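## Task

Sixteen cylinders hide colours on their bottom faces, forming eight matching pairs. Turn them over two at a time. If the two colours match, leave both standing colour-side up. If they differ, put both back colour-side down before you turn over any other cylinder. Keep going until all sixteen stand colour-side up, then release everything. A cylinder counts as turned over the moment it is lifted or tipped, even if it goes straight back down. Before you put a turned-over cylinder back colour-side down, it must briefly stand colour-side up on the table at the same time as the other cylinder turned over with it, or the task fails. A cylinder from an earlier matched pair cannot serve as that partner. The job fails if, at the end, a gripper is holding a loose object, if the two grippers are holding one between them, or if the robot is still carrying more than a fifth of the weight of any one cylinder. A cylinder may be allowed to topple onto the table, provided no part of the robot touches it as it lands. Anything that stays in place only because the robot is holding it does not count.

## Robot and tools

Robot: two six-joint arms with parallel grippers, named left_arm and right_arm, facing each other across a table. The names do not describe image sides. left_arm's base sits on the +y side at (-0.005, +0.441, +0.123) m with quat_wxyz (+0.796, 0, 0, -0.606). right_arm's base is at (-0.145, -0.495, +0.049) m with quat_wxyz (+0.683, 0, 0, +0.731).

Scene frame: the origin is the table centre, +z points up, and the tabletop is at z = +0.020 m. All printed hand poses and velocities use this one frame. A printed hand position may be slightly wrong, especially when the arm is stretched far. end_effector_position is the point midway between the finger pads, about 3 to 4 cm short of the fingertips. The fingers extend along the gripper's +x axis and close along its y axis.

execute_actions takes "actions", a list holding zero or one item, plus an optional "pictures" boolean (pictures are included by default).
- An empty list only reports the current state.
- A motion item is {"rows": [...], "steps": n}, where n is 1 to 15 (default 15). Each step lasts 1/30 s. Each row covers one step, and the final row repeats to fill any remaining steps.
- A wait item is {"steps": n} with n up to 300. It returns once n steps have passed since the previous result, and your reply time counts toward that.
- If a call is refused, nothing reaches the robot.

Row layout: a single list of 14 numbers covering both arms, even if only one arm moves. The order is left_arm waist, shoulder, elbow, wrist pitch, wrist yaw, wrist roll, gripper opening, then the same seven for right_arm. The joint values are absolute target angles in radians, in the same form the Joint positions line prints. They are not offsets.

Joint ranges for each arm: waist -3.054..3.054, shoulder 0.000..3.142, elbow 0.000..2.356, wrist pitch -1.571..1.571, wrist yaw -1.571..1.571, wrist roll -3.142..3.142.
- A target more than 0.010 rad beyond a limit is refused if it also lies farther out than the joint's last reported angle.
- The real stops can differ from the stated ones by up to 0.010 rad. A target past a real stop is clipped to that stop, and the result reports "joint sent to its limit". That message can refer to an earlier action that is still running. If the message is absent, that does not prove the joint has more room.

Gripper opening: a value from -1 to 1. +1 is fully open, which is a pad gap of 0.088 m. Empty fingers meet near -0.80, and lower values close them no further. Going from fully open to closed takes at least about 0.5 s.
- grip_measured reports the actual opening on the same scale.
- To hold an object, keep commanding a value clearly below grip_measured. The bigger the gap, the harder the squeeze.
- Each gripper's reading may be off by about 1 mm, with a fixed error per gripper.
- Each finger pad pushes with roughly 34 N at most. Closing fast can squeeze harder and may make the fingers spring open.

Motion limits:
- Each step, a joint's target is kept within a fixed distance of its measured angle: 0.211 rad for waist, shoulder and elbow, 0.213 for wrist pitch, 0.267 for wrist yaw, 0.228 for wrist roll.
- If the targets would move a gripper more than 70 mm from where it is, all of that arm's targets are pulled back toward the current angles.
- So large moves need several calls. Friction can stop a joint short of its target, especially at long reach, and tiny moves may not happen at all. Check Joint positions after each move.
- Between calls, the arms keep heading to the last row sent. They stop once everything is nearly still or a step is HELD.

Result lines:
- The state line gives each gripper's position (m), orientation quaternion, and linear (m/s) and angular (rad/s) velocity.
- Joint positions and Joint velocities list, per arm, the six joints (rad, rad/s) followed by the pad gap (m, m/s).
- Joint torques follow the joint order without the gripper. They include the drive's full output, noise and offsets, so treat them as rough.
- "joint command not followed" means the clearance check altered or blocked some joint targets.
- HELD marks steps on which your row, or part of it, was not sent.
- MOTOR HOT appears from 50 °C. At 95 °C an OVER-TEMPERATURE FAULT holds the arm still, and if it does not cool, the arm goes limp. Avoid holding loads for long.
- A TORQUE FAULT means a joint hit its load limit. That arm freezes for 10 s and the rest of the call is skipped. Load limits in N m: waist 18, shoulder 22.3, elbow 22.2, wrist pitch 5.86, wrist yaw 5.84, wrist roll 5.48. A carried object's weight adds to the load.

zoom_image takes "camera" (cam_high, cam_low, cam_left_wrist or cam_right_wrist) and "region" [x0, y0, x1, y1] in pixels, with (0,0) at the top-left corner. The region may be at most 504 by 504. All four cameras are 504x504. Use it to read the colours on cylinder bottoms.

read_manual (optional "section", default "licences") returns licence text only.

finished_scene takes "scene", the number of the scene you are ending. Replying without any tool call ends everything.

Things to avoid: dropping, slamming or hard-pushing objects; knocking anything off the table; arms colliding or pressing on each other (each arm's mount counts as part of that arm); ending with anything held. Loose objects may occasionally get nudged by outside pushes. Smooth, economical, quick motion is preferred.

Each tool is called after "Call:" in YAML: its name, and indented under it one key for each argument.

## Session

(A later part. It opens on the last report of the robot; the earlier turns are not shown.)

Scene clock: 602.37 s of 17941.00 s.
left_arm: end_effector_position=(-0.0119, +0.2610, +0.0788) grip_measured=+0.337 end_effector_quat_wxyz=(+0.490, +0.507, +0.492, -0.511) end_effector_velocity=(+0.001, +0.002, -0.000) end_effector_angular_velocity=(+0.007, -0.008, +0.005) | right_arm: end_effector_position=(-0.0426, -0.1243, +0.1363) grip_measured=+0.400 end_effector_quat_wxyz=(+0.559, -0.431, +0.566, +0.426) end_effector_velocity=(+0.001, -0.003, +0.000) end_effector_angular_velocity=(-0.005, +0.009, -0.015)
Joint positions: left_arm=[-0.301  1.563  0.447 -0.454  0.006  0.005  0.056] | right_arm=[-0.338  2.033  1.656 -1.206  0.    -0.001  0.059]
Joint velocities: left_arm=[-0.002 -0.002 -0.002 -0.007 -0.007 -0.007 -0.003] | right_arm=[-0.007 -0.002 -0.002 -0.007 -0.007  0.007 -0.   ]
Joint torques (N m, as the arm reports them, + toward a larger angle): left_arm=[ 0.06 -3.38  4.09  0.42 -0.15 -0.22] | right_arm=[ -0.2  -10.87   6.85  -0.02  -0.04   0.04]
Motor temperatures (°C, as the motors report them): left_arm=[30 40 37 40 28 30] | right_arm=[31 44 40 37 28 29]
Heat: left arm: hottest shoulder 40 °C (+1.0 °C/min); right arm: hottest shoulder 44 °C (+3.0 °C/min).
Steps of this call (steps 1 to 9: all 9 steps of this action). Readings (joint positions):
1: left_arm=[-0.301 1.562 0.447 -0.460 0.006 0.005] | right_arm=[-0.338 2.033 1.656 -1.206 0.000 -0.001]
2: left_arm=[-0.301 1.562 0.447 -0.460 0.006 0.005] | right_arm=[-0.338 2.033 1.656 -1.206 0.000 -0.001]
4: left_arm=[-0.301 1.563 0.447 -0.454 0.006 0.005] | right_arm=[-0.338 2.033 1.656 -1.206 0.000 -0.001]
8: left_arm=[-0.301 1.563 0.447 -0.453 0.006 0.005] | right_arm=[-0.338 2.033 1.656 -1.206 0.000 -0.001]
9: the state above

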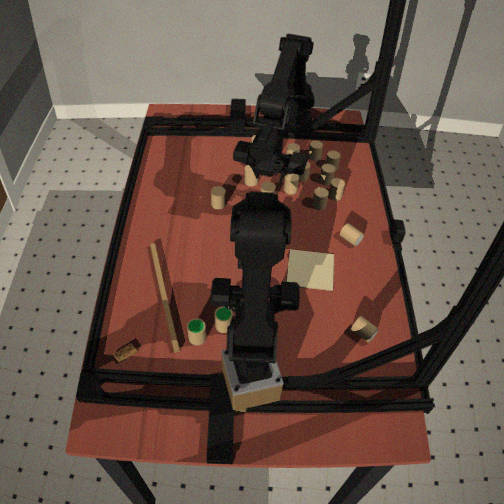

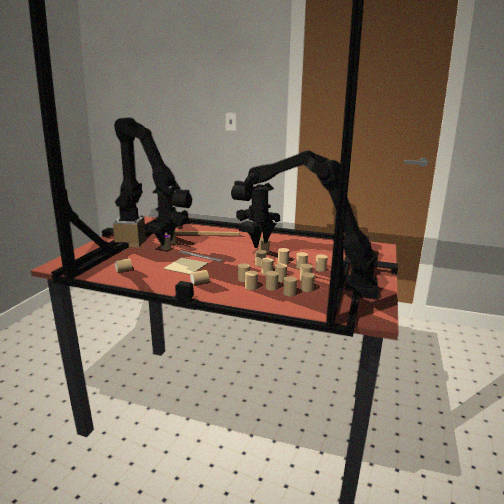

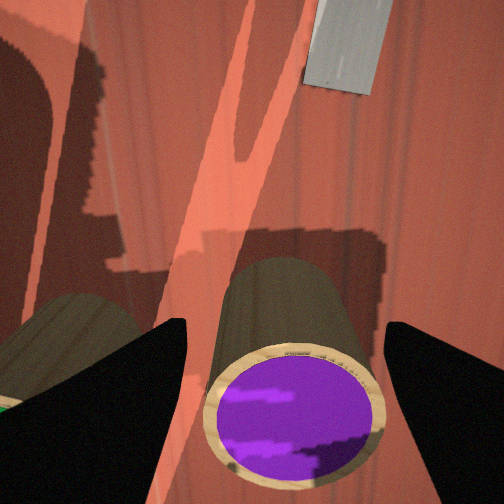

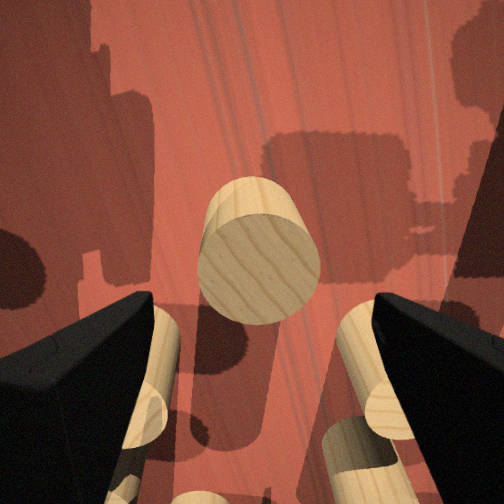

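Call:
execute_actions:
  actions:
    - {"rows":[[-0.31,1.48,0.5,-0.59,0,0,0.25,-0.341,2.038,1.633,-1.168,0,0,0.4],[-0.31,1.48,0.5,-0.59,0,0,0.25,-0.341,2.05,1.604,-1.128,0,0,0.4],[-0.31,1.41,0.55,-0.71,0,0,0.25,-0.341,2.062,1.574,-1.088,0,0,0.4],[-0.31,1.41,0.55,-0.71,0,0,0.25,-0.341,2.074,1.545,-1.048,0,0,0.4],[-0.31,1.3,0.64,-0.85,0,0,0.25,-0.341,2.086,1.515,-1.008,0,0,0.4],[-0.31,1.3,0.64,-0.85,0,0,0.25,-0.341,2.086,1.515,-1.008,0,0,0.4],[-0.31,1.3,0.64,-0.85,0,0,0.25,-0.341,2.086,1.515,-1.008,0,0,0.4],[-0.31,1.3,0.64,-0.85,0,0,0.25,-0.341,2.086,1.515,-1.008,0,0,0.4],[-0.43,1.2,0.55,0.96,0,1.571,0.7,-0.341,2.086,1.515,-1.008,0,0,0.4]],"steps":13}
  pictures: false

Call:
execute_actions:
  actions:
    - {"rows":[[-0.43,1.2,0.55,0.96,0,1.571,0.7,-0.341,2.086,1.515,-1.008,0,0,-0.4]],"steps":9}
  pictures: false

Call:
execute_actions:
  actions:
    - {"rows":[[-0.43,1.3,0.34,0.96,0,1.571,0.7,-0.341,2.056,1.59,-1.108,0,0,-0.4],[-0.43,1.3,0.34,0.96,0,1.571,0.7,-0.341,2.056,1.59,-1.108,0,0,-0.4],[-0.43,1.3,0.34,0.96,0,1.571,0.7,-0.341,2.026,1.663,-1.208,0,0,-0.4],[-0.43,1.3,0.34,0.96,0,1.571,0.7,-0.341,2.026,1.663,-1.208,0,0,-0.4],[-0.43,1.3,0.34,0.96,0,1.571,0.7,-0.341,1.93,1.7,-1.2,0,0,-0.4],[-0.43,1.3,0.34,0.96,0,1.571,0.7,-0.341,1.93,1.7,-1.2,0,0,-0.4],[-0.43,1.3,0.34,0.96,0,1.571,0.7,-0.341,1.93,1.7,-1.2,0,0,-0.4],[-0.43,1.3,0.34,0.96,0,1.571,0.7,-0.216,1.15,0.9,0.3,0,0,-0.4]],"steps":15}
  pictures: false

Call:
execute_actions:
  actions:
    - {"rows":[[-0.43,1.3,0.34,0.96,0,1.571,0.7,-0.216,1.27,0.7,0.64,0,0,-0.4]],"steps":15}
  pictures: false

Call:
execute_actions:
  actions:
    - {"rows":[[-0.43,1.42,0.41,1.0,0,1.571,0.7,-0.216,1.39,0.75,0.633,0,0,-0.4]],"steps":9}
  pictures: false

Call:
execute_actions:
  actions:
    - {"rows":[[-0.43,1.51,0.48,1.03,0,1.571,0.7,-0.216,1.39,0.75,0.633,0,0,-0.4],[-0.43,1.51,0.48,1.03,0,1.571,0.7,-0.216,1.39,0.75,0.633,0,0,-0.4],[-0.43,1.57,0.54,1.03,0,1.571,0.7,-0.216,1.39,0.75,0.633,0,0,-0.4],[-0.43,1.57,0.54,1.03,0,1.571,0.7,-0.216,1.39,0.75,0.633,0,0,-0.4],[-0.43,1.63,0.605,1.025,0,1.571,0.7,-0.216,1.39,0.75,0.633,0,0,-0.4],[-0.43,1.63,0.605,1.025,0,1.571,0.7,-0.216,1.39,0.75,0.633,0,0,-0.4],[-0.43,1.695,0.674,1.021,0,1.571,0.7,-0.216,1.39,0.75,0.633,0,0,-0.4],[-0.43,1.695,0.674,1.021,0,1.571,0.7,-0.216,1.39,0.75,0.633,0,0,-0.4],[-0.43,1.76,0.748,1.015,0,1.571,0.7,-0.216,1.39,0.75,0.633,0,0,-0.4]],"steps":14}
  pictures: false

Call:
execute_actions:
  actions:
    - {"rows":[[-0.43,1.76,0.748,1.015,0,1.571,-0.4,-0.216,1.39,0.75,0.633,0,0,-0.4]],"steps":10}
  pictures: false

Call:
execute_actions:
  actions:
    - {"rows":[[-0.43,1.76,0.748,1.015,0,1.571,-0.4,-0.216,1.39,0.75,0.633,0,0,0.7],[-0.43,1.76,0.748,1.015,0,1.571,-0.4,-0.216,1.39,0.75,0.633,0,0,0.7],[-0.43,1.76,0.748,1.015,0,1.571,-0.4,-0.216,1.39,0.75,0.633,0,0,0.7],[-0.43,1.76,0.748,1.015,0,1.571,-0.4,-0.216,1.39,0.75,0.633,0,0,0.7],[-0.43,1.76,0.748,1.015,0,1.571,-0.4,-0.216,1.39,0.75,0.633,0,0,0.7],[-0.43,1.76,0.748,1.015,0,1.571,-0.4,-0.216,1.39,0.75,0.633,0,0,0.7],[-0.43,1.6,0.57,1.03,0,1.571,-0.4,-0.216,1.39,0.75,0.633,0,0,0.7],[-0.43,1.6,0.57,1.03,0,1.571,-0.4,-0.216,1.39,0.75,0.633,0,0,0.7],[-0.43,1.51,0.48,1.03,0,1.571,-0.4,-0.216,1.27,0.63,0.64,0,0,0.7],[-0.43,1.42,0.41,1.0,0,1.571,-0.4,-0.216,1.27,0.63,0.64,0,0,0.7]],"steps":13}
  pictures: false

Call:
execute_actions:
  actions:
    - {"rows":[[-0.75,1.2,0.5,-0.91,0,0,-0.4,-0.53,1.15,0.9,-1.27,0,0,0.4]],"steps":15}
  pictures: false

Call:
execute_actions:
  actions:
    - {"rows":[[-0.75,1.3,0.64,-0.91,0,0,-0.4,-0.53,1.3,1.1,-1.27,0,0,0.4],[-0.75,1.3,0.64,-0.91,0,0,-0.4,-0.53,1.3,1.1,-1.27,0,0,0.4],[-0.75,1.3,0.64,-0.91,0,0,-0.4,-0.53,1.3,1.1,-1.27,0,0,0.4],[-0.75,1.3,0.64,-0.91,0,0,-0.4,-0.53,1.3,1.1,-1.27,0,0,0.4],[-0.75,1.3,0.64,-0.91,0,0,-0.4,-0.53,1.3,1.1,-1.27,0,0,0.4],[-0.75,1.3,0.64,-0.91,0,0,-0.4,-0.53,1.849,1.419,-1.141,0,0,0.4]],"steps":15}
  pictures: false

Call:
execute_actions:
  actions:
    - {"rows":[[-0.75,1.34,0.61,-0.84,0,0,-0.4,-0.53,1.849,1.419,-1.141,0,0,0.4],[-0.75,1.375,0.58,-0.775,0,0,-0.4,-0.53,1.849,1.419,-1.141,0,0,0.4],[-0.75,1.41,0.55,-0.71,0,0,-0.4,-0.53,1.849,1.419,-1.141,0,0,0.4],[-0.75,1.445,0.525,-0.65,0,0,-0.4,-0.53,1.849,1.419,-1.141,0,0,0.4],[-0.75,1.48,0.5,-0.59,0,0,-0.4,-0.53,1.849,1.419,-1.141,0,0,0.4],[-0.75,1.505,0.482,-0.548,0,0,-0.4,-0.53,1.849,1.419,-1.141,0,0,0.4],[-0.75,1.525,0.47,-0.516,0,0,-0.4,-0.53,1.849,1.419,-1.141,0,0,0.4],[-0.75,1.541,0.4585,-0.4885,0,0,-0.4,-0.53,1.849,1.419,-1.141,0,0,0.4],[-0.75,1.555,0.45,-0.47,0,0,-0.4,-0.53,1.849,1.419,-1.141,0,0,0.4],[-0.75,1.568,0.443,-0.452,0,0,-0.4,-0.53,1.849,1.419,-1.141,0,0,0.4],[-0.75,1.58,0.437,-0.435,0,0,-0.4,-0.53,1.849,1.419,-1.141,0,0,0.4]],"steps":15}
  pictures: false

Call:
execute_actions:
  actions:
    - {"rows":[[-0.75,1.565,0.445,-0.455,0,0,0.3,-0.53,1.849,1.419,-1.141,0,0,0.4]],"steps":8}

Scene clock: 627.03 s of 17941.00 s.
left_arm: end_effector_position=(-0.0416, +0.1930, +0.1741) grip_measured=+0.649 end_effector_quat_wxyz=(+0.474, +0.496, +0.243, -0.686) end_effector_velocity=(-0.108, -0.342, +0.171) end_effector_angular_velocity=(-2.091, -0.566, -2.117) | right_arm: end_effector_position=(-0.0421, -0.1230, +0.0833) grip_measured=+0.400 end_effector_quat_wxyz=(+0.560, -0.430, +0.565, +0.426) end_effector_velocity=(+0.007, +0.016, +0.002) end_effector_angular_velocity=(+0.080, -0.030, +0.005)
Joint positions: left_arm=[-0.416  1.22   0.564 -0.488 -0.002  0.333  0.071] | right_arm=[-0.339  2.084  1.517 -1.014  0.    -0.001  0.059]
Joint velocities: left_arm=[-0.232 -0.183 -0.149  1.956 -0.007  2.073  0.031] | right_arm=[-0.002 -0.007 -0.002  0.081  0.007 -0.007  0.   ]
Joint torques (N m, as the arm reports them, + toward a larger angle): left_arm=[ 0.4  -3.85  6.18  1.45  0.09  0.16] | right_arm=[-0.24 -9.9   5.85  0.24 -0.02  0.05]
Motor temperatures (°C, as the motors report them): left_arm=[30 39 36 36 28 30] | right_arm=[31 47 40 36 28 29]
Heat: left arm: hottest shoulder 39 °C (-1.0 °C/min); right arm: hottest shoulder 47 °C (+5.1 °C/min).
Steps of this call (steps 1 to 15: the robot went on to your last target; steps 16 to 90: nothing new was sent; then 21.23 s passed at rest; steps 91 to 103: all 13 steps of this action). Readings (joint positions):
91: left_arm=[-0.301 1.552 0.456 -0.486 0.005 0.005] | right_arm=[-0.338 2.033 1.654 -1.201 0.000 -0.001]
92: left_arm=[-0.303 1.534 0.465 -0.530 0.005 0.005] | right_arm=[-0.338 2.033 1.646 -1.181 0.000 -0.001]
94: left_arm=[-0.306 1.476 0.501 -0.627 0.005 0.005] | right_arm=[-0.338 2.033 1.614 -1.119 0.000 -0.001]
98: left_arm=[-0.307 1.331 0.614 -0.791 0.005 0.005] | right_arm=[-0.338 2.065 1.540 -1.034 0.000 -0.001]
103: the state above

Scene clock: 627.33 s of 17941.00 s.
left_arm: end_effector_position=(-0.0591, +0.1009, +0.2591) grip_measured=+0.698 end_effector_quat_wxyz=(+0.460, +0.471, -0.182, -0.730) end_effector_velocity=(-0.032, -0.219, +0.366) end_effector_angular_velocity=(-2.209, -1.440, -1.056) | right_arm: end_effector_position=(-0.0419, -0.1221, +0.0832) grip_measured=+0.003 end_effector_quat_wxyz=(+0.561, -0.429, +0.565, +0.427) end_effector_velocity=(-0.001, -0.002, +0.000) end_effector_angular_velocity=(-0.005, +0.009, +0.019)
Joint positions: left_arm=[-0.427  1.208  0.557  0.103 -0.002  0.958  0.073] | right_arm=[-0.339  2.084  1.517 -1.009 -0.001 -0.001  0.039]
Joint velocities: left_arm=[-0.002 -0.007 -0.002  1.956 -0.022  2.059  0.001] | right_arm=[-0.002 -0.002 -0.002 -0.007 -0.007 -0.022 -0.   ]
Joint torques (N m, as the arm reports them, + toward a larger angle): left_arm=[-0.17 -4.53  6.44  2.05  0.13  0.11] | right_arm=[-0.18 -9.9   5.77  0.19 -0.01  0.06]
Motor temperatures (°C, as the motors report them): left_arm=[30 39 36 36 28 30] | right_arm=[31 47 39 36 28 29]
Heat: left arm: hottest shoulder 39 °C (-1.0 °C/min); right arm: hottest shoulder 47 °C (+5.1 °C/min).
Steps of this call (steps 1 to 9: all 9 steps of this action). Readings (joint positions):
1: left_arm=[-0.421 1.216 0.560 -0.423 -0.002 0.402] | right_arm=[-0.339 2.084 1.517 -1.011 0.000 -0.001]
2: left_arm=[-0.424 1.213 0.559 -0.357 -0.002 0.472] | right_arm=[-0.339 2.084 1.517 -1.010 0.001 -0.001]
4: left_arm=[-0.426 1.211 0.557 -0.225 -0.002 0.612] | right_arm=[-0.339 2.084 1.517 -1.010 -0.001 -0.001]
8: left_arm=[-0.427 1.208 0.557 0.038 -0.002 0.889] | right_arm=[-0.339 2.084 1.517 -1.009 -0.001 -0.001]
9: the state above

Scene clock: 627.83 s of 17941.00 s.
left_arm: end_effector_position=(-0.0613, +0.0879, +0.3086) grip_measured=+0.700 end_effector_quat_wxyz=(+0.454, +0.465, -0.528, -0.546) end_effector_velocity=(-0.002, -0.000, +0.051) end_effector_angular_velocity=(-0.239, -0.028, -0.012) | right_arm: end_effector_position=(-0.0936, -0.1188, +0.2181) grip_measured=+0.003 end_effector_quat_wxyz=(+0.667, -0.304, +0.351, +0.583) end_effector_velocity=(-0.003, -0.140, +0.214) end_effector_angular_velocity=(+1.938, -0.268, -0.036)
Joint positions: left_arm=[-0.428  1.3    0.34   0.933 -0.002  1.56   0.073] | right_arm=[-0.206  1.511  1.197 -0.652 -0.004 -0.001  0.039]
Joint velocities: left_arm=[-0.002 -0.007 -0.002  0.227  0.007  0.066  0.   ] | right_arm=[-0.046 -1.858 -1.858  1.956 -0.007 -0.007 -0.   ]
Joint torques (N m, as the arm reports them, + toward a larger angle): left_arm=[-0.2  -3.69  6.52  2.09  0.12  0.11] | right_arm=[-0.67 -8.39  5.95  1.03  0.1   0.04]
Motor temperatures (°C, as the motors report them): left_arm=[30 39 36 37 28 30] | right_arm=[32 47 39 36 28 29]
Heat: left arm: hottest shoulder 39 °C (-1.0 °C/min); right arm: hottest shoulder 47 °C (+5.0 °C/min).
Steps of this call (steps 1 to 15: all 15 steps of this action). Readings (joint positions):
1: left_arm=[-0.427 1.217 0.531 0.189 -0.002 1.023] | right_arm=[-0.339 2.084 1.526 -1.029 -0.001 -0.001]
2: left_arm=[-0.427 1.225 0.494 0.268 -0.002 1.090] | right_arm=[-0.339 2.084 1.540 -1.059 -0.001 -0.001]
4: left_arm=[-0.427 1.262 0.410 0.374 -0.002 1.231] | right_arm=[-0.339 2.078 1.589 -1.140 -0.001 -0.001]
8: left_arm=[-0.428 1.308 0.332 0.617 -0.002 1.478] | right_arm=[-0.332 1.960 1.621 -1.115 0.007 -0.001]
15: the state above

Scene clock: 628.33 s of 17941.00 s.
left_arm: end_effector_position=(-0.0614, +0.0877, +0.3144) grip_measured=+0.700 end_effector_quat_wxyz=(+0.460, +0.459, -0.536, -0.539) end_effector_velocity=(+0.003, +0.001, -0.007) end_effector_angular_velocity=(+0.028, +0.003, +0.020) | right_arm: end_effector_position=(-0.0885, -0.1069, +0.2632) grip_measured=+0.002 end_effector_quat_wxyz=(+0.750, -0.086, +0.099, +0.649) end_effector_velocity=(+0.014, +0.106, +0.414) end_effector_angular_velocity=(+1.936, -0.277, +0.008)
Joint positions: left_arm=[-0.428  1.3    0.34   0.958 -0.002  1.566  0.073] | right_arm=[-0.215  1.281  0.694  0.324 -0.002 -0.001  0.039]
Joint velocities: left_arm=[-0.002 -0.002 -0.007 -0.022 -0.022 -0.007 -0.   ] | right_arm=[ 0.002 -0.022 -0.007  1.941 -0.007  0.007  0.001]
Joint torques (N m, as the arm reports them, + toward a larger angle): left_arm=[-0.21 -3.71  6.61  2.16  0.12  0.1 ] | right_arm=[-0.13 -6.51  8.14  1.52  0.05  0.04]
Motor temperatures (°C, as the motors report them): left_arm=[30 39 36 37 28 30] | right_arm=[32 47 40 36 28 29]
Heat: left arm: hottest shoulder 39 °C (-1.0 °C/min); right arm: hottest shoulder 47 °C (+5.1 °C/min).
Steps of this call (steps 1 to 15: all 15 steps of this action). Readings (joint positions):
1: left_arm=[-0.428 1.300 0.340 0.939 -0.002 1.562] | right_arm=[-0.209 1.449 1.136 -0.587 -0.004 -0.001]
2: left_arm=[-0.428 1.300 0.340 0.944 -0.002 1.564] | right_arm=[-0.211 1.391 1.074 -0.521 -0.003 -0.001]
4: left_arm=[-0.428 1.300 0.340 0.954 -0.002 1.565] | right_arm=[-0.215 1.307 0.958 -0.383 -0.002 -0.001]
8: left_arm=[-0.428 1.300 0.340 0.956 -0.002 1.566] | right_arm=[-0.215 1.275 0.758 -0.130 -0.002 -0.001]
15: the state above

Scene clock: 628.63 s of 17941.00 s.
left_arm: end_effector_position=(-0.0645, +0.0681, +0.3076) grip_measured=+0.700 end_effector_quat_wxyz=(+0.456, +0.463, -0.532, -0.542) end_effector_velocity=(+0.001, -0.006, +0.008) end_effector_angular_velocity=(-0.023, -0.004, +0.019) | right_arm: end_effector_position=(-0.0844, -0.0793, +0.3099) grip_measured=+0.002 end_effector_quat_wxyz=(+0.756, -0.006, +0.007, +0.654) end_effector_velocity=(-0.001, +0.008, +0.004) end_effector_angular_velocity=(+0.059, -0.016, +0.010)
Joint positions: left_arm=[-0.428  1.413  0.399  0.996 -0.002  1.566  0.073] | right_arm=[-0.215  1.379  0.741  0.619 -0.002 -0.001  0.039]
Joint velocities: left_arm=[-0.002  0.012  0.027  0.007 -0.022  0.007 -0.   ] | right_arm=[ 0.002  0.046 -0.002  0.11  -0.007 -0.007 -0.   ]
Joint torques (N m, as the arm reports them, + toward a larger angle): left_arm=[-0.21 -3.67  7.44  2.18  0.11  0.09] | right_arm=[-0.16 -5.12  8.22  1.67  0.05  0.03]
Motor temperatures (°C, as the motors report them): left_arm=[30 39 36 37 28 30] | right_arm=[32 47 40 36 28 29]
Heat: left arm: hottest shoulder 39 °C (-1.0 °C/min); right arm: hottest shoulder 47 °C (+5.0 °C/min).
Steps of this call (steps 1 to 9: all 9 steps of this action). Readings (joint positions):
1: left_arm=[-0.428 1.318 0.348 0.970 -0.002 1.566] | right_arm=[-0.215 1.293 0.700 0.388 -0.002 -0.001]
2: left_arm=[-0.428 1.347 0.365 0.982 -0.002 1.566] | right_arm=[-0.215 1.314 0.714 0.457 -0.002 -0.001]
4: left_arm=[-0.428 1.391 0.391 0.988 -0.002 1.566] | right_arm=[-0.215 1.354 0.737 0.555 -0.002 -0.001]
8: left_arm=[-0.428 1.412 0.398 0.995 -0.002 1.566] | right_arm=[-0.215 1.377 0.741 0.614 -0.002 -0.001]
9: the state above

Scene clock: 629.10 s of 17941.00 s.
left_arm: end_effector_position=(-0.0784, -0.0182, +0.3102) grip_measured=+0.700 end_effector_quat_wxyz=(+0.461, +0.458, -0.536, -0.539) end_effector_velocity=(-0.004, -0.026, -0.012) end_effector_angular_velocity=(+0.028, +0.003, +0.005) | right_arm: end_effector_position=(-0.0842, -0.0790, +0.3117) grip_measured=+0.003 end_effector_quat_wxyz=(+0.756, -0.003, +0.003, +0.654) end_effector_velocity=(+0.002, -0.001, +0.001) end_effector_angular_velocity=(+0.004, -0.023, +0.000)
Joint positions: left_arm=[-0.428  1.747  0.731  1.016 -0.002  1.566  0.073] | right_arm=[-0.215  1.38   0.741  0.63  -0.002 -0.001  0.039]
Joint velocities: left_arm=[-0.002  0.105  0.1   -0.022 -0.007 -0.007 -0.   ] | right_arm=[-0.007 -0.002 -0.002  0.007 -0.007 -0.022 -0.   ]
Joint torques (N m, as the arm reports them, + toward a larger angle): left_arm=[-0.2  -6.    7.49  2.    0.13  0.08] | right_arm=[-0.15 -4.97  8.33  1.66  0.05  0.05]
Motor temperatures (°C, as the motors report them): left_arm=[30 39 36 37 28 30] | right_arm=[32 47 40 36 28 29]
Heat: left arm: hottest shoulder 39 °C (-1.0 °C/min); right arm: hottest shoulder 47 °C (+5.1 °C/min).
Steps of this call (steps 1 to 14: all 14 steps of this action). Readings (joint positions):
1: left_arm=[-0.428 1.429 0.411 1.005 -0.002 1.566] | right_arm=[-0.215 1.380 0.741 0.622 -0.002 -0.001]
2: left_arm=[-0.428 1.452 0.431 1.015 -0.002 1.566] | right_arm=[-0.215 1.380 0.741 0.625 -0.002 -0.001]
4: left_arm=[-0.428 1.512 0.486 1.021 -0.002 1.566] | right_arm=[-0.215 1.380 0.741 0.628 -0.002 -0.001]
8: left_arm=[-0.428 1.634 0.610 1.022 -0.002 1.566] | right_arm=[-0.215 1.380 0.741 0.629 -0.002 -0.001]
14: the state above

Scene clock: 629.43 s of 17941.00 s.
left_arm: end_effector_position=(-0.0787, -0.0200, +0.3111) grip_measured=+0.021 end_effector_quat_wxyz=(+0.461, +0.458, -0.537, -0.538) end_effector_velocity=(-0.000, +0.000, -0.004) end_effector_angular_velocity=(+0.018, +0.034, +0.005) | right_arm: end_effector_position=(-0.0843, -0.0790, +0.3118) grip_measured=+0.002 end_effector_quat_wxyz=(+0.756, -0.003, +0.003, +0.654) end_effector_velocity=(-0.002, +0.000, +0.004) end_effector_angular_velocity=(+0.009, -0.023, +0.020)
Joint positions: left_arm=[-0.428  1.752  0.739  1.015 -0.002  1.567  0.04 ] | right_arm=[-0.215  1.381  0.741  0.631 -0.002 -0.001  0.039]
Joint velocities: left_arm=[-0.002  0.002 -0.002 -0.007 -0.007 -0.037 -0.   ] | right_arm=[-0.002 -0.002  0.002  0.007 -0.022 -0.022 -0.   ]
Joint torques (N m, as the arm reports them, + toward a larger angle): left_arm=[-0.19 -5.64  7.45  2.04  0.12  0.06] | right_arm=[-0.15 -4.99  8.38  1.58  0.02  0.06]
Motor temperatures (°C, as the motors report them): left_arm=[30 39 36 37 28 30] | right_arm=[32 47 40 36 28 29]
Heat: left arm: hottest shoulder 39 °C (-1.0 °C/min); right arm: hottest shoulder 47 °C (+5.0 °C/min).
Steps of this call (steps 1 to 10: all 10 steps of this action). Readings (joint positions):
1: left_arm=[-0.428 1.749 0.734 1.016 -0.002 1.566] | right_arm=[-0.215 1.381 0.741 0.630 -0.002 -0.001]
2: left_arm=[-0.428 1.750 0.735 1.016 -0.002 1.566] | right_arm=[-0.215 1.381 0.741 0.630 -0.002 -0.001]
4: left_arm=[-0.428 1.752 0.738 1.016 -0.002 1.566] | right_arm=[-0.215 1.381 0.741 0.630 -0.002 -0.001]
8: left_arm=[-0.428 1.752 0.739 1.015 -0.002 1.567] | right_arm=[-0.215 1.381 0.741 0.631 -0.002 -0.001]
10: the state above

Scene clock: 629.87 s of 17941.00 s.
left_arm: end_effector_position=(-0.0665, +0.0561, +0.3094) grip_measured=+0.021 end_effector_quat_wxyz=(+0.457, +0.462, -0.534, -0.541) end_effector_velocity=(+0.021, +0.133, +0.043) end_effector_angular_velocity=(-0.127, +0.028, +0.005) | right_arm: end_effector_position=(-0.0878, -0.1017, +0.3070) grip_measured=+0.695 end_effector_quat_wxyz=(+0.756, -0.002, +0.001, +0.654) end_effector_velocity=(-0.006, -0.052, -0.001) end_effector_angular_velocity=(+0.035, -0.013, -0.010)
Joint positions: left_arm=[-0.428  1.463  0.444  1.007 -0.002  1.567  0.04 ] | right_arm=[-0.215  1.292  0.651  0.637 -0.002 -0.001  0.073]
Joint velocities: left_arm=[-0.002 -0.637 -0.457 -0.051 -0.007 -0.007 -0.   ] | right_arm=[-0.002 -0.217 -0.188  0.007  0.007 -0.007  0.001]
Joint torques (N m, as the arm reports them, + toward a larger angle): left_arm=[-0.16 -4.22  6.45  1.82  0.11  0.07] | right_arm=[-0.16 -5.94  6.89  1.57  0.05  0.07]
Motor temperatures (°C, as the motors report them): left_arm=[30 39 36 37 28 30] | right_arm=[32 47 40 36 28 29]
Heat: left arm: hottest shoulder 39 °C (-1.0 °C/min); right arm: hottest shoulder 47 °C (+5.0 °C/min).
Steps of this call (steps 1 to 13: all 13 steps of this action). Readings (joint positions):
1: left_arm=[-0.428 1.752 0.739 1.015 -0.002 1.567] | right_arm=[-0.215 1.381 0.741 0.631 -0.002 -0.001]
2: left_arm=[-0.428 1.752 0.740 1.015 -0.002 1.567] | right_arm=[-0.215 1.381 0.741 0.631 -0.002 -0.001]
4: left_arm=[-0.428 1.752 0.740 1.015 -0.002 1.567] | right_arm=[-0.215 1.381 0.741 0.631 -0.002 -0.001]
8: left_arm=[-0.428 1.697 0.670 1.016 -0.002 1.567] | right_arm=[-0.215 1.381 0.741 0.632 -0.003 -0.001]
13: the state above

Scene clock: 630.37 s of 17941.00 s.
left_arm: end_effector_position=(-0.1565, +0.1494, +0.2332) grip_measured=+0.021 end_effector_quat_wxyz=(+0.395, +0.395, -0.084, -0.825) end_effector_velocity=(+0.121, +0.233, -0.365) end_effector_angular_velocity=(+2.620, +0.579, +1.257) | right_arm: end_effector_position=(+0.0142, -0.1730, +0.2956) grip_measured=+0.401 end_effector_quat_wxyz=(+0.828, -0.120, +0.192, +0.513) end_effector_velocity=(-0.084, -0.170, -0.394) end_effector_angular_velocity=(-1.789, +0.895, +0.001)
Joint positions: left_arm=[-0.746  1.203  0.502  0.077  0.004  0.593  0.04 ] | right_arm=[-0.527  1.148  0.902 -0.212  0.003 -0.001  0.059]
Joint velocities: left_arm=[-0.007  0.002 -0.007 -2.044 -0.022 -2.132 -0.   ] | right_arm=[-0.002  0.012 -0.002 -1.985 -0.007  0.007 -0.001]
Joint torques (N m, as the arm reports them, + toward a larger angle): left_arm=[-0.26 -3.91  6.99  1.7  -0.07 -0.26] | right_arm=[-0.36 -4.5   7.44  1.34 -0.11  0.05]
Motor temperatures (°C, as the motors report them): left_arm=[30 39 37 37 28 30] | right_arm=[32 47 40 36 28 29]
Heat: left arm: hottest shoulder 39 °C (-1.0 °C/min); right arm: hottest shoulder 47 °C (+4.0 °C/min).
Steps of this call (steps 1 to 15: all 15 steps of this action). Readings (joint positions):
1: left_arm=[-0.443 1.429 0.443 0.964 -0.015 1.531] | right_arm=[-0.226 1.278 0.663 0.601 -0.012 -0.001]
2: left_arm=[-0.486 1.389 0.449 0.898 -0.018 1.477] | right_arm=[-0.258 1.267 0.686 0.554 -0.012 -0.001]
4: left_arm=[-0.594 1.306 0.466 0.795 -0.010 1.360] | right_arm=[-0.335 1.242 0.748 0.479 -0.007 -0.001]
8: left_arm=[-0.737 1.209 0.502 0.550 0.005 1.083] | right_arm=[-0.498 1.170 0.873 0.249 0.005 -0.001]
15: the state above

Scene clock: 630.87 s of 17941.00 s.
left_arm: end_effector_position=(-0.0927, +0.2736, +0.1586) grip_measured=+0.020 end_effector_quat_wxyz=(+0.372, +0.591, +0.357, -0.620) end_effector_velocity=(+0.065, +0.123, -0.008) end_effector_angular_velocity=(+0.573, -0.301, +0.078) | right_arm: end_effector_position=(+0.0086, -0.1845, +0.1542) grip_measured=+0.400 end_effector_quat_wxyz=(+0.624, -0.359, +0.576, +0.387) end_effector_velocity=(-0.050, -0.105, -0.409) end_effector_angular_velocity=(-1.507, +0.738, -0.010)
Joint positions: left_arm=[-0.748  1.298  0.631 -0.858  0.004  0.009  0.04 ] | right_arm=[-0.527  1.8    1.41  -1.1    0.003 -0.001  0.059]
Joint velocities: left_arm=[-0.002  0.012  0.002 -0.637 -0.007 -0.081 -0.   ] | right_arm=[-0.002  1.15  -0.095 -0.432  0.007  0.007 -0.   ]
Joint torques (N m, as the arm reports them, + toward a larger angle): left_arm=[-0.23 -2.91  7.21  0.99 -0.11 -0.23] | right_arm=[ -0.27 -12.06   7.7    0.15  -0.11   0.04]
Motor temperatures (°C, as the motors report them): left_arm=[30 39 37 37 28 30] | right_arm=[32 46 40 36 28 29]
Heat: left arm: hottest shoulder 39 °C (-1.0 °C/min); right arm: hottest shoulder 46 °C (+3.0 °C/min).
Steps of this call (steps 1 to 15: all 15 steps of this action). Readings (joint positions):
1: left_arm=[-0.747 1.217 0.520 -0.002 0.004 0.524] | right_arm=[-0.527 1.170 0.929 -0.296 0.003 -0.001]
2: left_arm=[-0.747 1.245 0.548 -0.070 0.004 0.455] | right_arm=[-0.527 1.207 0.974 -0.358 0.003 -0.001]
4: left_arm=[-0.747 1.283 0.599 -0.189 0.004 0.317] | right_arm=[-0.527 1.268 1.052 -0.474 0.003 -0.001]
8: left_arm=[-0.748 1.291 0.631 -0.453 0.004 0.080] | right_arm=[-0.527 1.427 1.236 -0.744 0.003 -0.001]
15: the state above

Scene clock: 631.37 s of 17941.00 s.
left_arm: end_effector_position=(-0.0871, +0.2844, +0.0787) grip_measured=+0.020 end_effector_quat_wxyz=(+0.362, +0.609, +0.369, -0.601) end_effector_velocity=(+0.002, -0.004, -0.002) end_effector_angular_velocity=(-0.030, -0.009, -0.005) | right_arm: end_effector_position=(+0.0050, -0.1918, +0.1368) grip_measured=+0.400 end_effector_quat_wxyz=(+0.597, -0.376, +0.604, +0.370) end_effector_velocity=(-0.005, -0.000, +0.000) end_effector_angular_velocity=(+0.003, +0.023, +0.024)
Joint positions: left_arm=[-0.748  1.564  0.447 -0.469  0.004  0.006  0.04 ] | right_arm=[-0.527  1.856  1.413 -1.14   0.003 -0.001  0.059]
Joint velocities: left_arm=[ 0.002  0.002 -0.012  0.037 -0.022  0.007 -0.   ] | right_arm=[ 0.002 -0.002 -0.002 -0.007 -0.022 -0.022 -0.   ]
Joint torques (N m, as the arm reports them, + toward a larger angle): left_arm=[-0.2  -2.02  3.22  2.28 -0.07 -0.22] | right_arm=[-0.26 -9.23  6.87 -0.01 -0.11  0.05]
Motor temperatures (°C, as the motors report them): left_arm=[30 39 37 37 28 30] | right_arm=[32 46 40 36 28 29]
Heat: left arm: hottest shoulder 39 °C (-1.0 °C/min); right arm: hottest shoulder 46 °C (+3.0 °C/min).
Steps of this call (steps 1 to 15: all 15 steps of this action). Readings (joint positions):
1: left_arm=[-0.748 1.304 0.627 -0.861 0.004 0.008] | right_arm=[-0.527 1.832 1.407 -1.113 0.003 -0.001]
2: left_arm=[-0.748 1.317 0.619 -0.835 0.004 0.007] | right_arm=[-0.527 1.850 1.404 -1.123 0.003 -0.001]
4: left_arm=[-0.748 1.367 0.588 -0.746 0.004 0.006] | right_arm=[-0.527 1.858 1.403 -1.132 0.003 -0.001]
8: left_arm=[-0.748 1.491 0.498 -0.575 0.004 0.006] | right_arm=[-0.527 1.856 1.413 -1.137 0.003 -0.001]
15: the state above

Scene clock: 631.63 s of 17941.00 s.
left_arm: end_effector_position=(-0.0887, +0.2813, +0.0788) grip_measured=+0.283 end_effector_quat_wxyz=(+0.365, +0.604, +0.366, -0.606) end_effector_velocity=(+0.004, +0.007, +0.001) end_effector_angular_velocity=(+0.025, -0.021, +0.005) | right_arm: end_effector_position=(+0.0050, -0.1918, +0.1368) grip_measured=+0.400 end_effector_quat_wxyz=(+0.597, -0.376, +0.604, +0.370) end_effector_velocity=(+0.002, +0.000, +0.000) end_effector_angular_velocity=(+0.003, -0.010, +0.005)
Joint positions: left_arm=[-0.748  1.563  0.447 -0.454  0.003  0.005  0.053] | right_arm=[-0.527  1.856  1.413 -1.14   0.003 -0.001  0.059]
Joint velocities: left_arm=[-0.002 -0.007 -0.002 -0.037 -0.007 -0.007 -0.002] | right_arm=[-0.002 -0.002 -0.002  0.007  0.007 -0.007 -0.   ]
Joint torques (N m, as the arm reports them, + toward a larger angle): left_arm=[-0.18 -3.38  4.11  0.39 -0.09 -0.22] | right_arm=[-0.27 -9.33  6.82 -0.02 -0.1   0.03]
Motor temperatures (°C, as the motors report them): left_arm=[30 39 37 37 28 30] | right_arm=[32 46 40 36 28 29]
Heat: left arm: hottest shoulder 39 °C (-1.0 °C/min); right arm: hottest shoulder 46 °C (+3.0 °C/min).
Steps of this call (steps 1 to 8: all 8 steps of this action). Readings (joint positions):
1: left_arm=[-0.748 1.562 0.447 -0.468 0.004 0.006] | right_arm=[-0.527 1.856 1.413 -1.140 0.003 -0.001]
2: left_arm=[-0.748 1.561 0.447 -0.467 0.004 0.006] | right_arm=[-0.527 1.856 1.413 -1.140 0.003 -0.001]
4: left_arm=[-0.748 1.562 0.447 -0.453 0.003 0.005] | right_arm=[-0.527 1.856 1.413 -1.140 0.003 -0.001]
8: the state above

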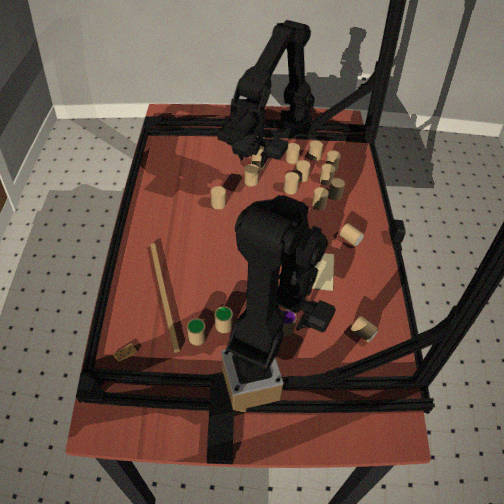

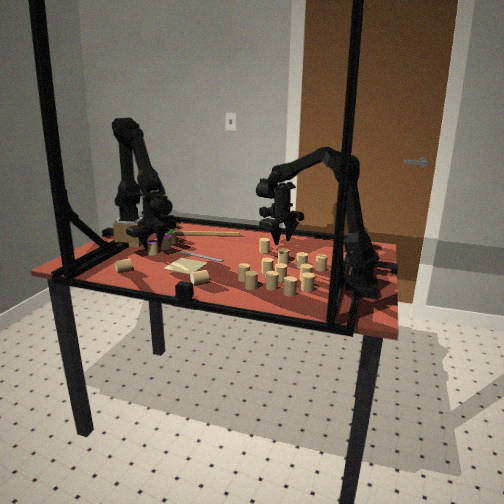

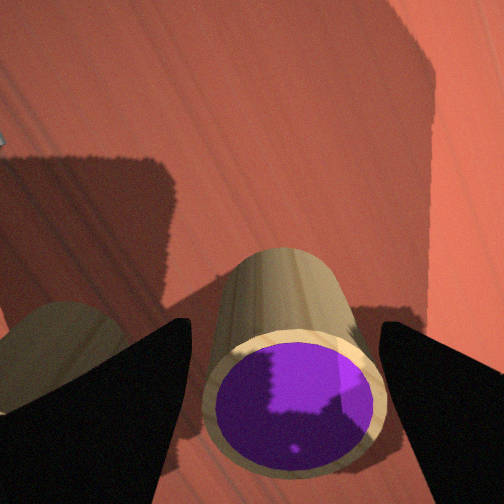

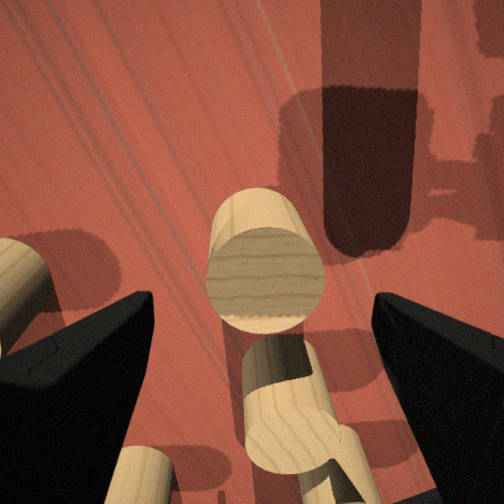

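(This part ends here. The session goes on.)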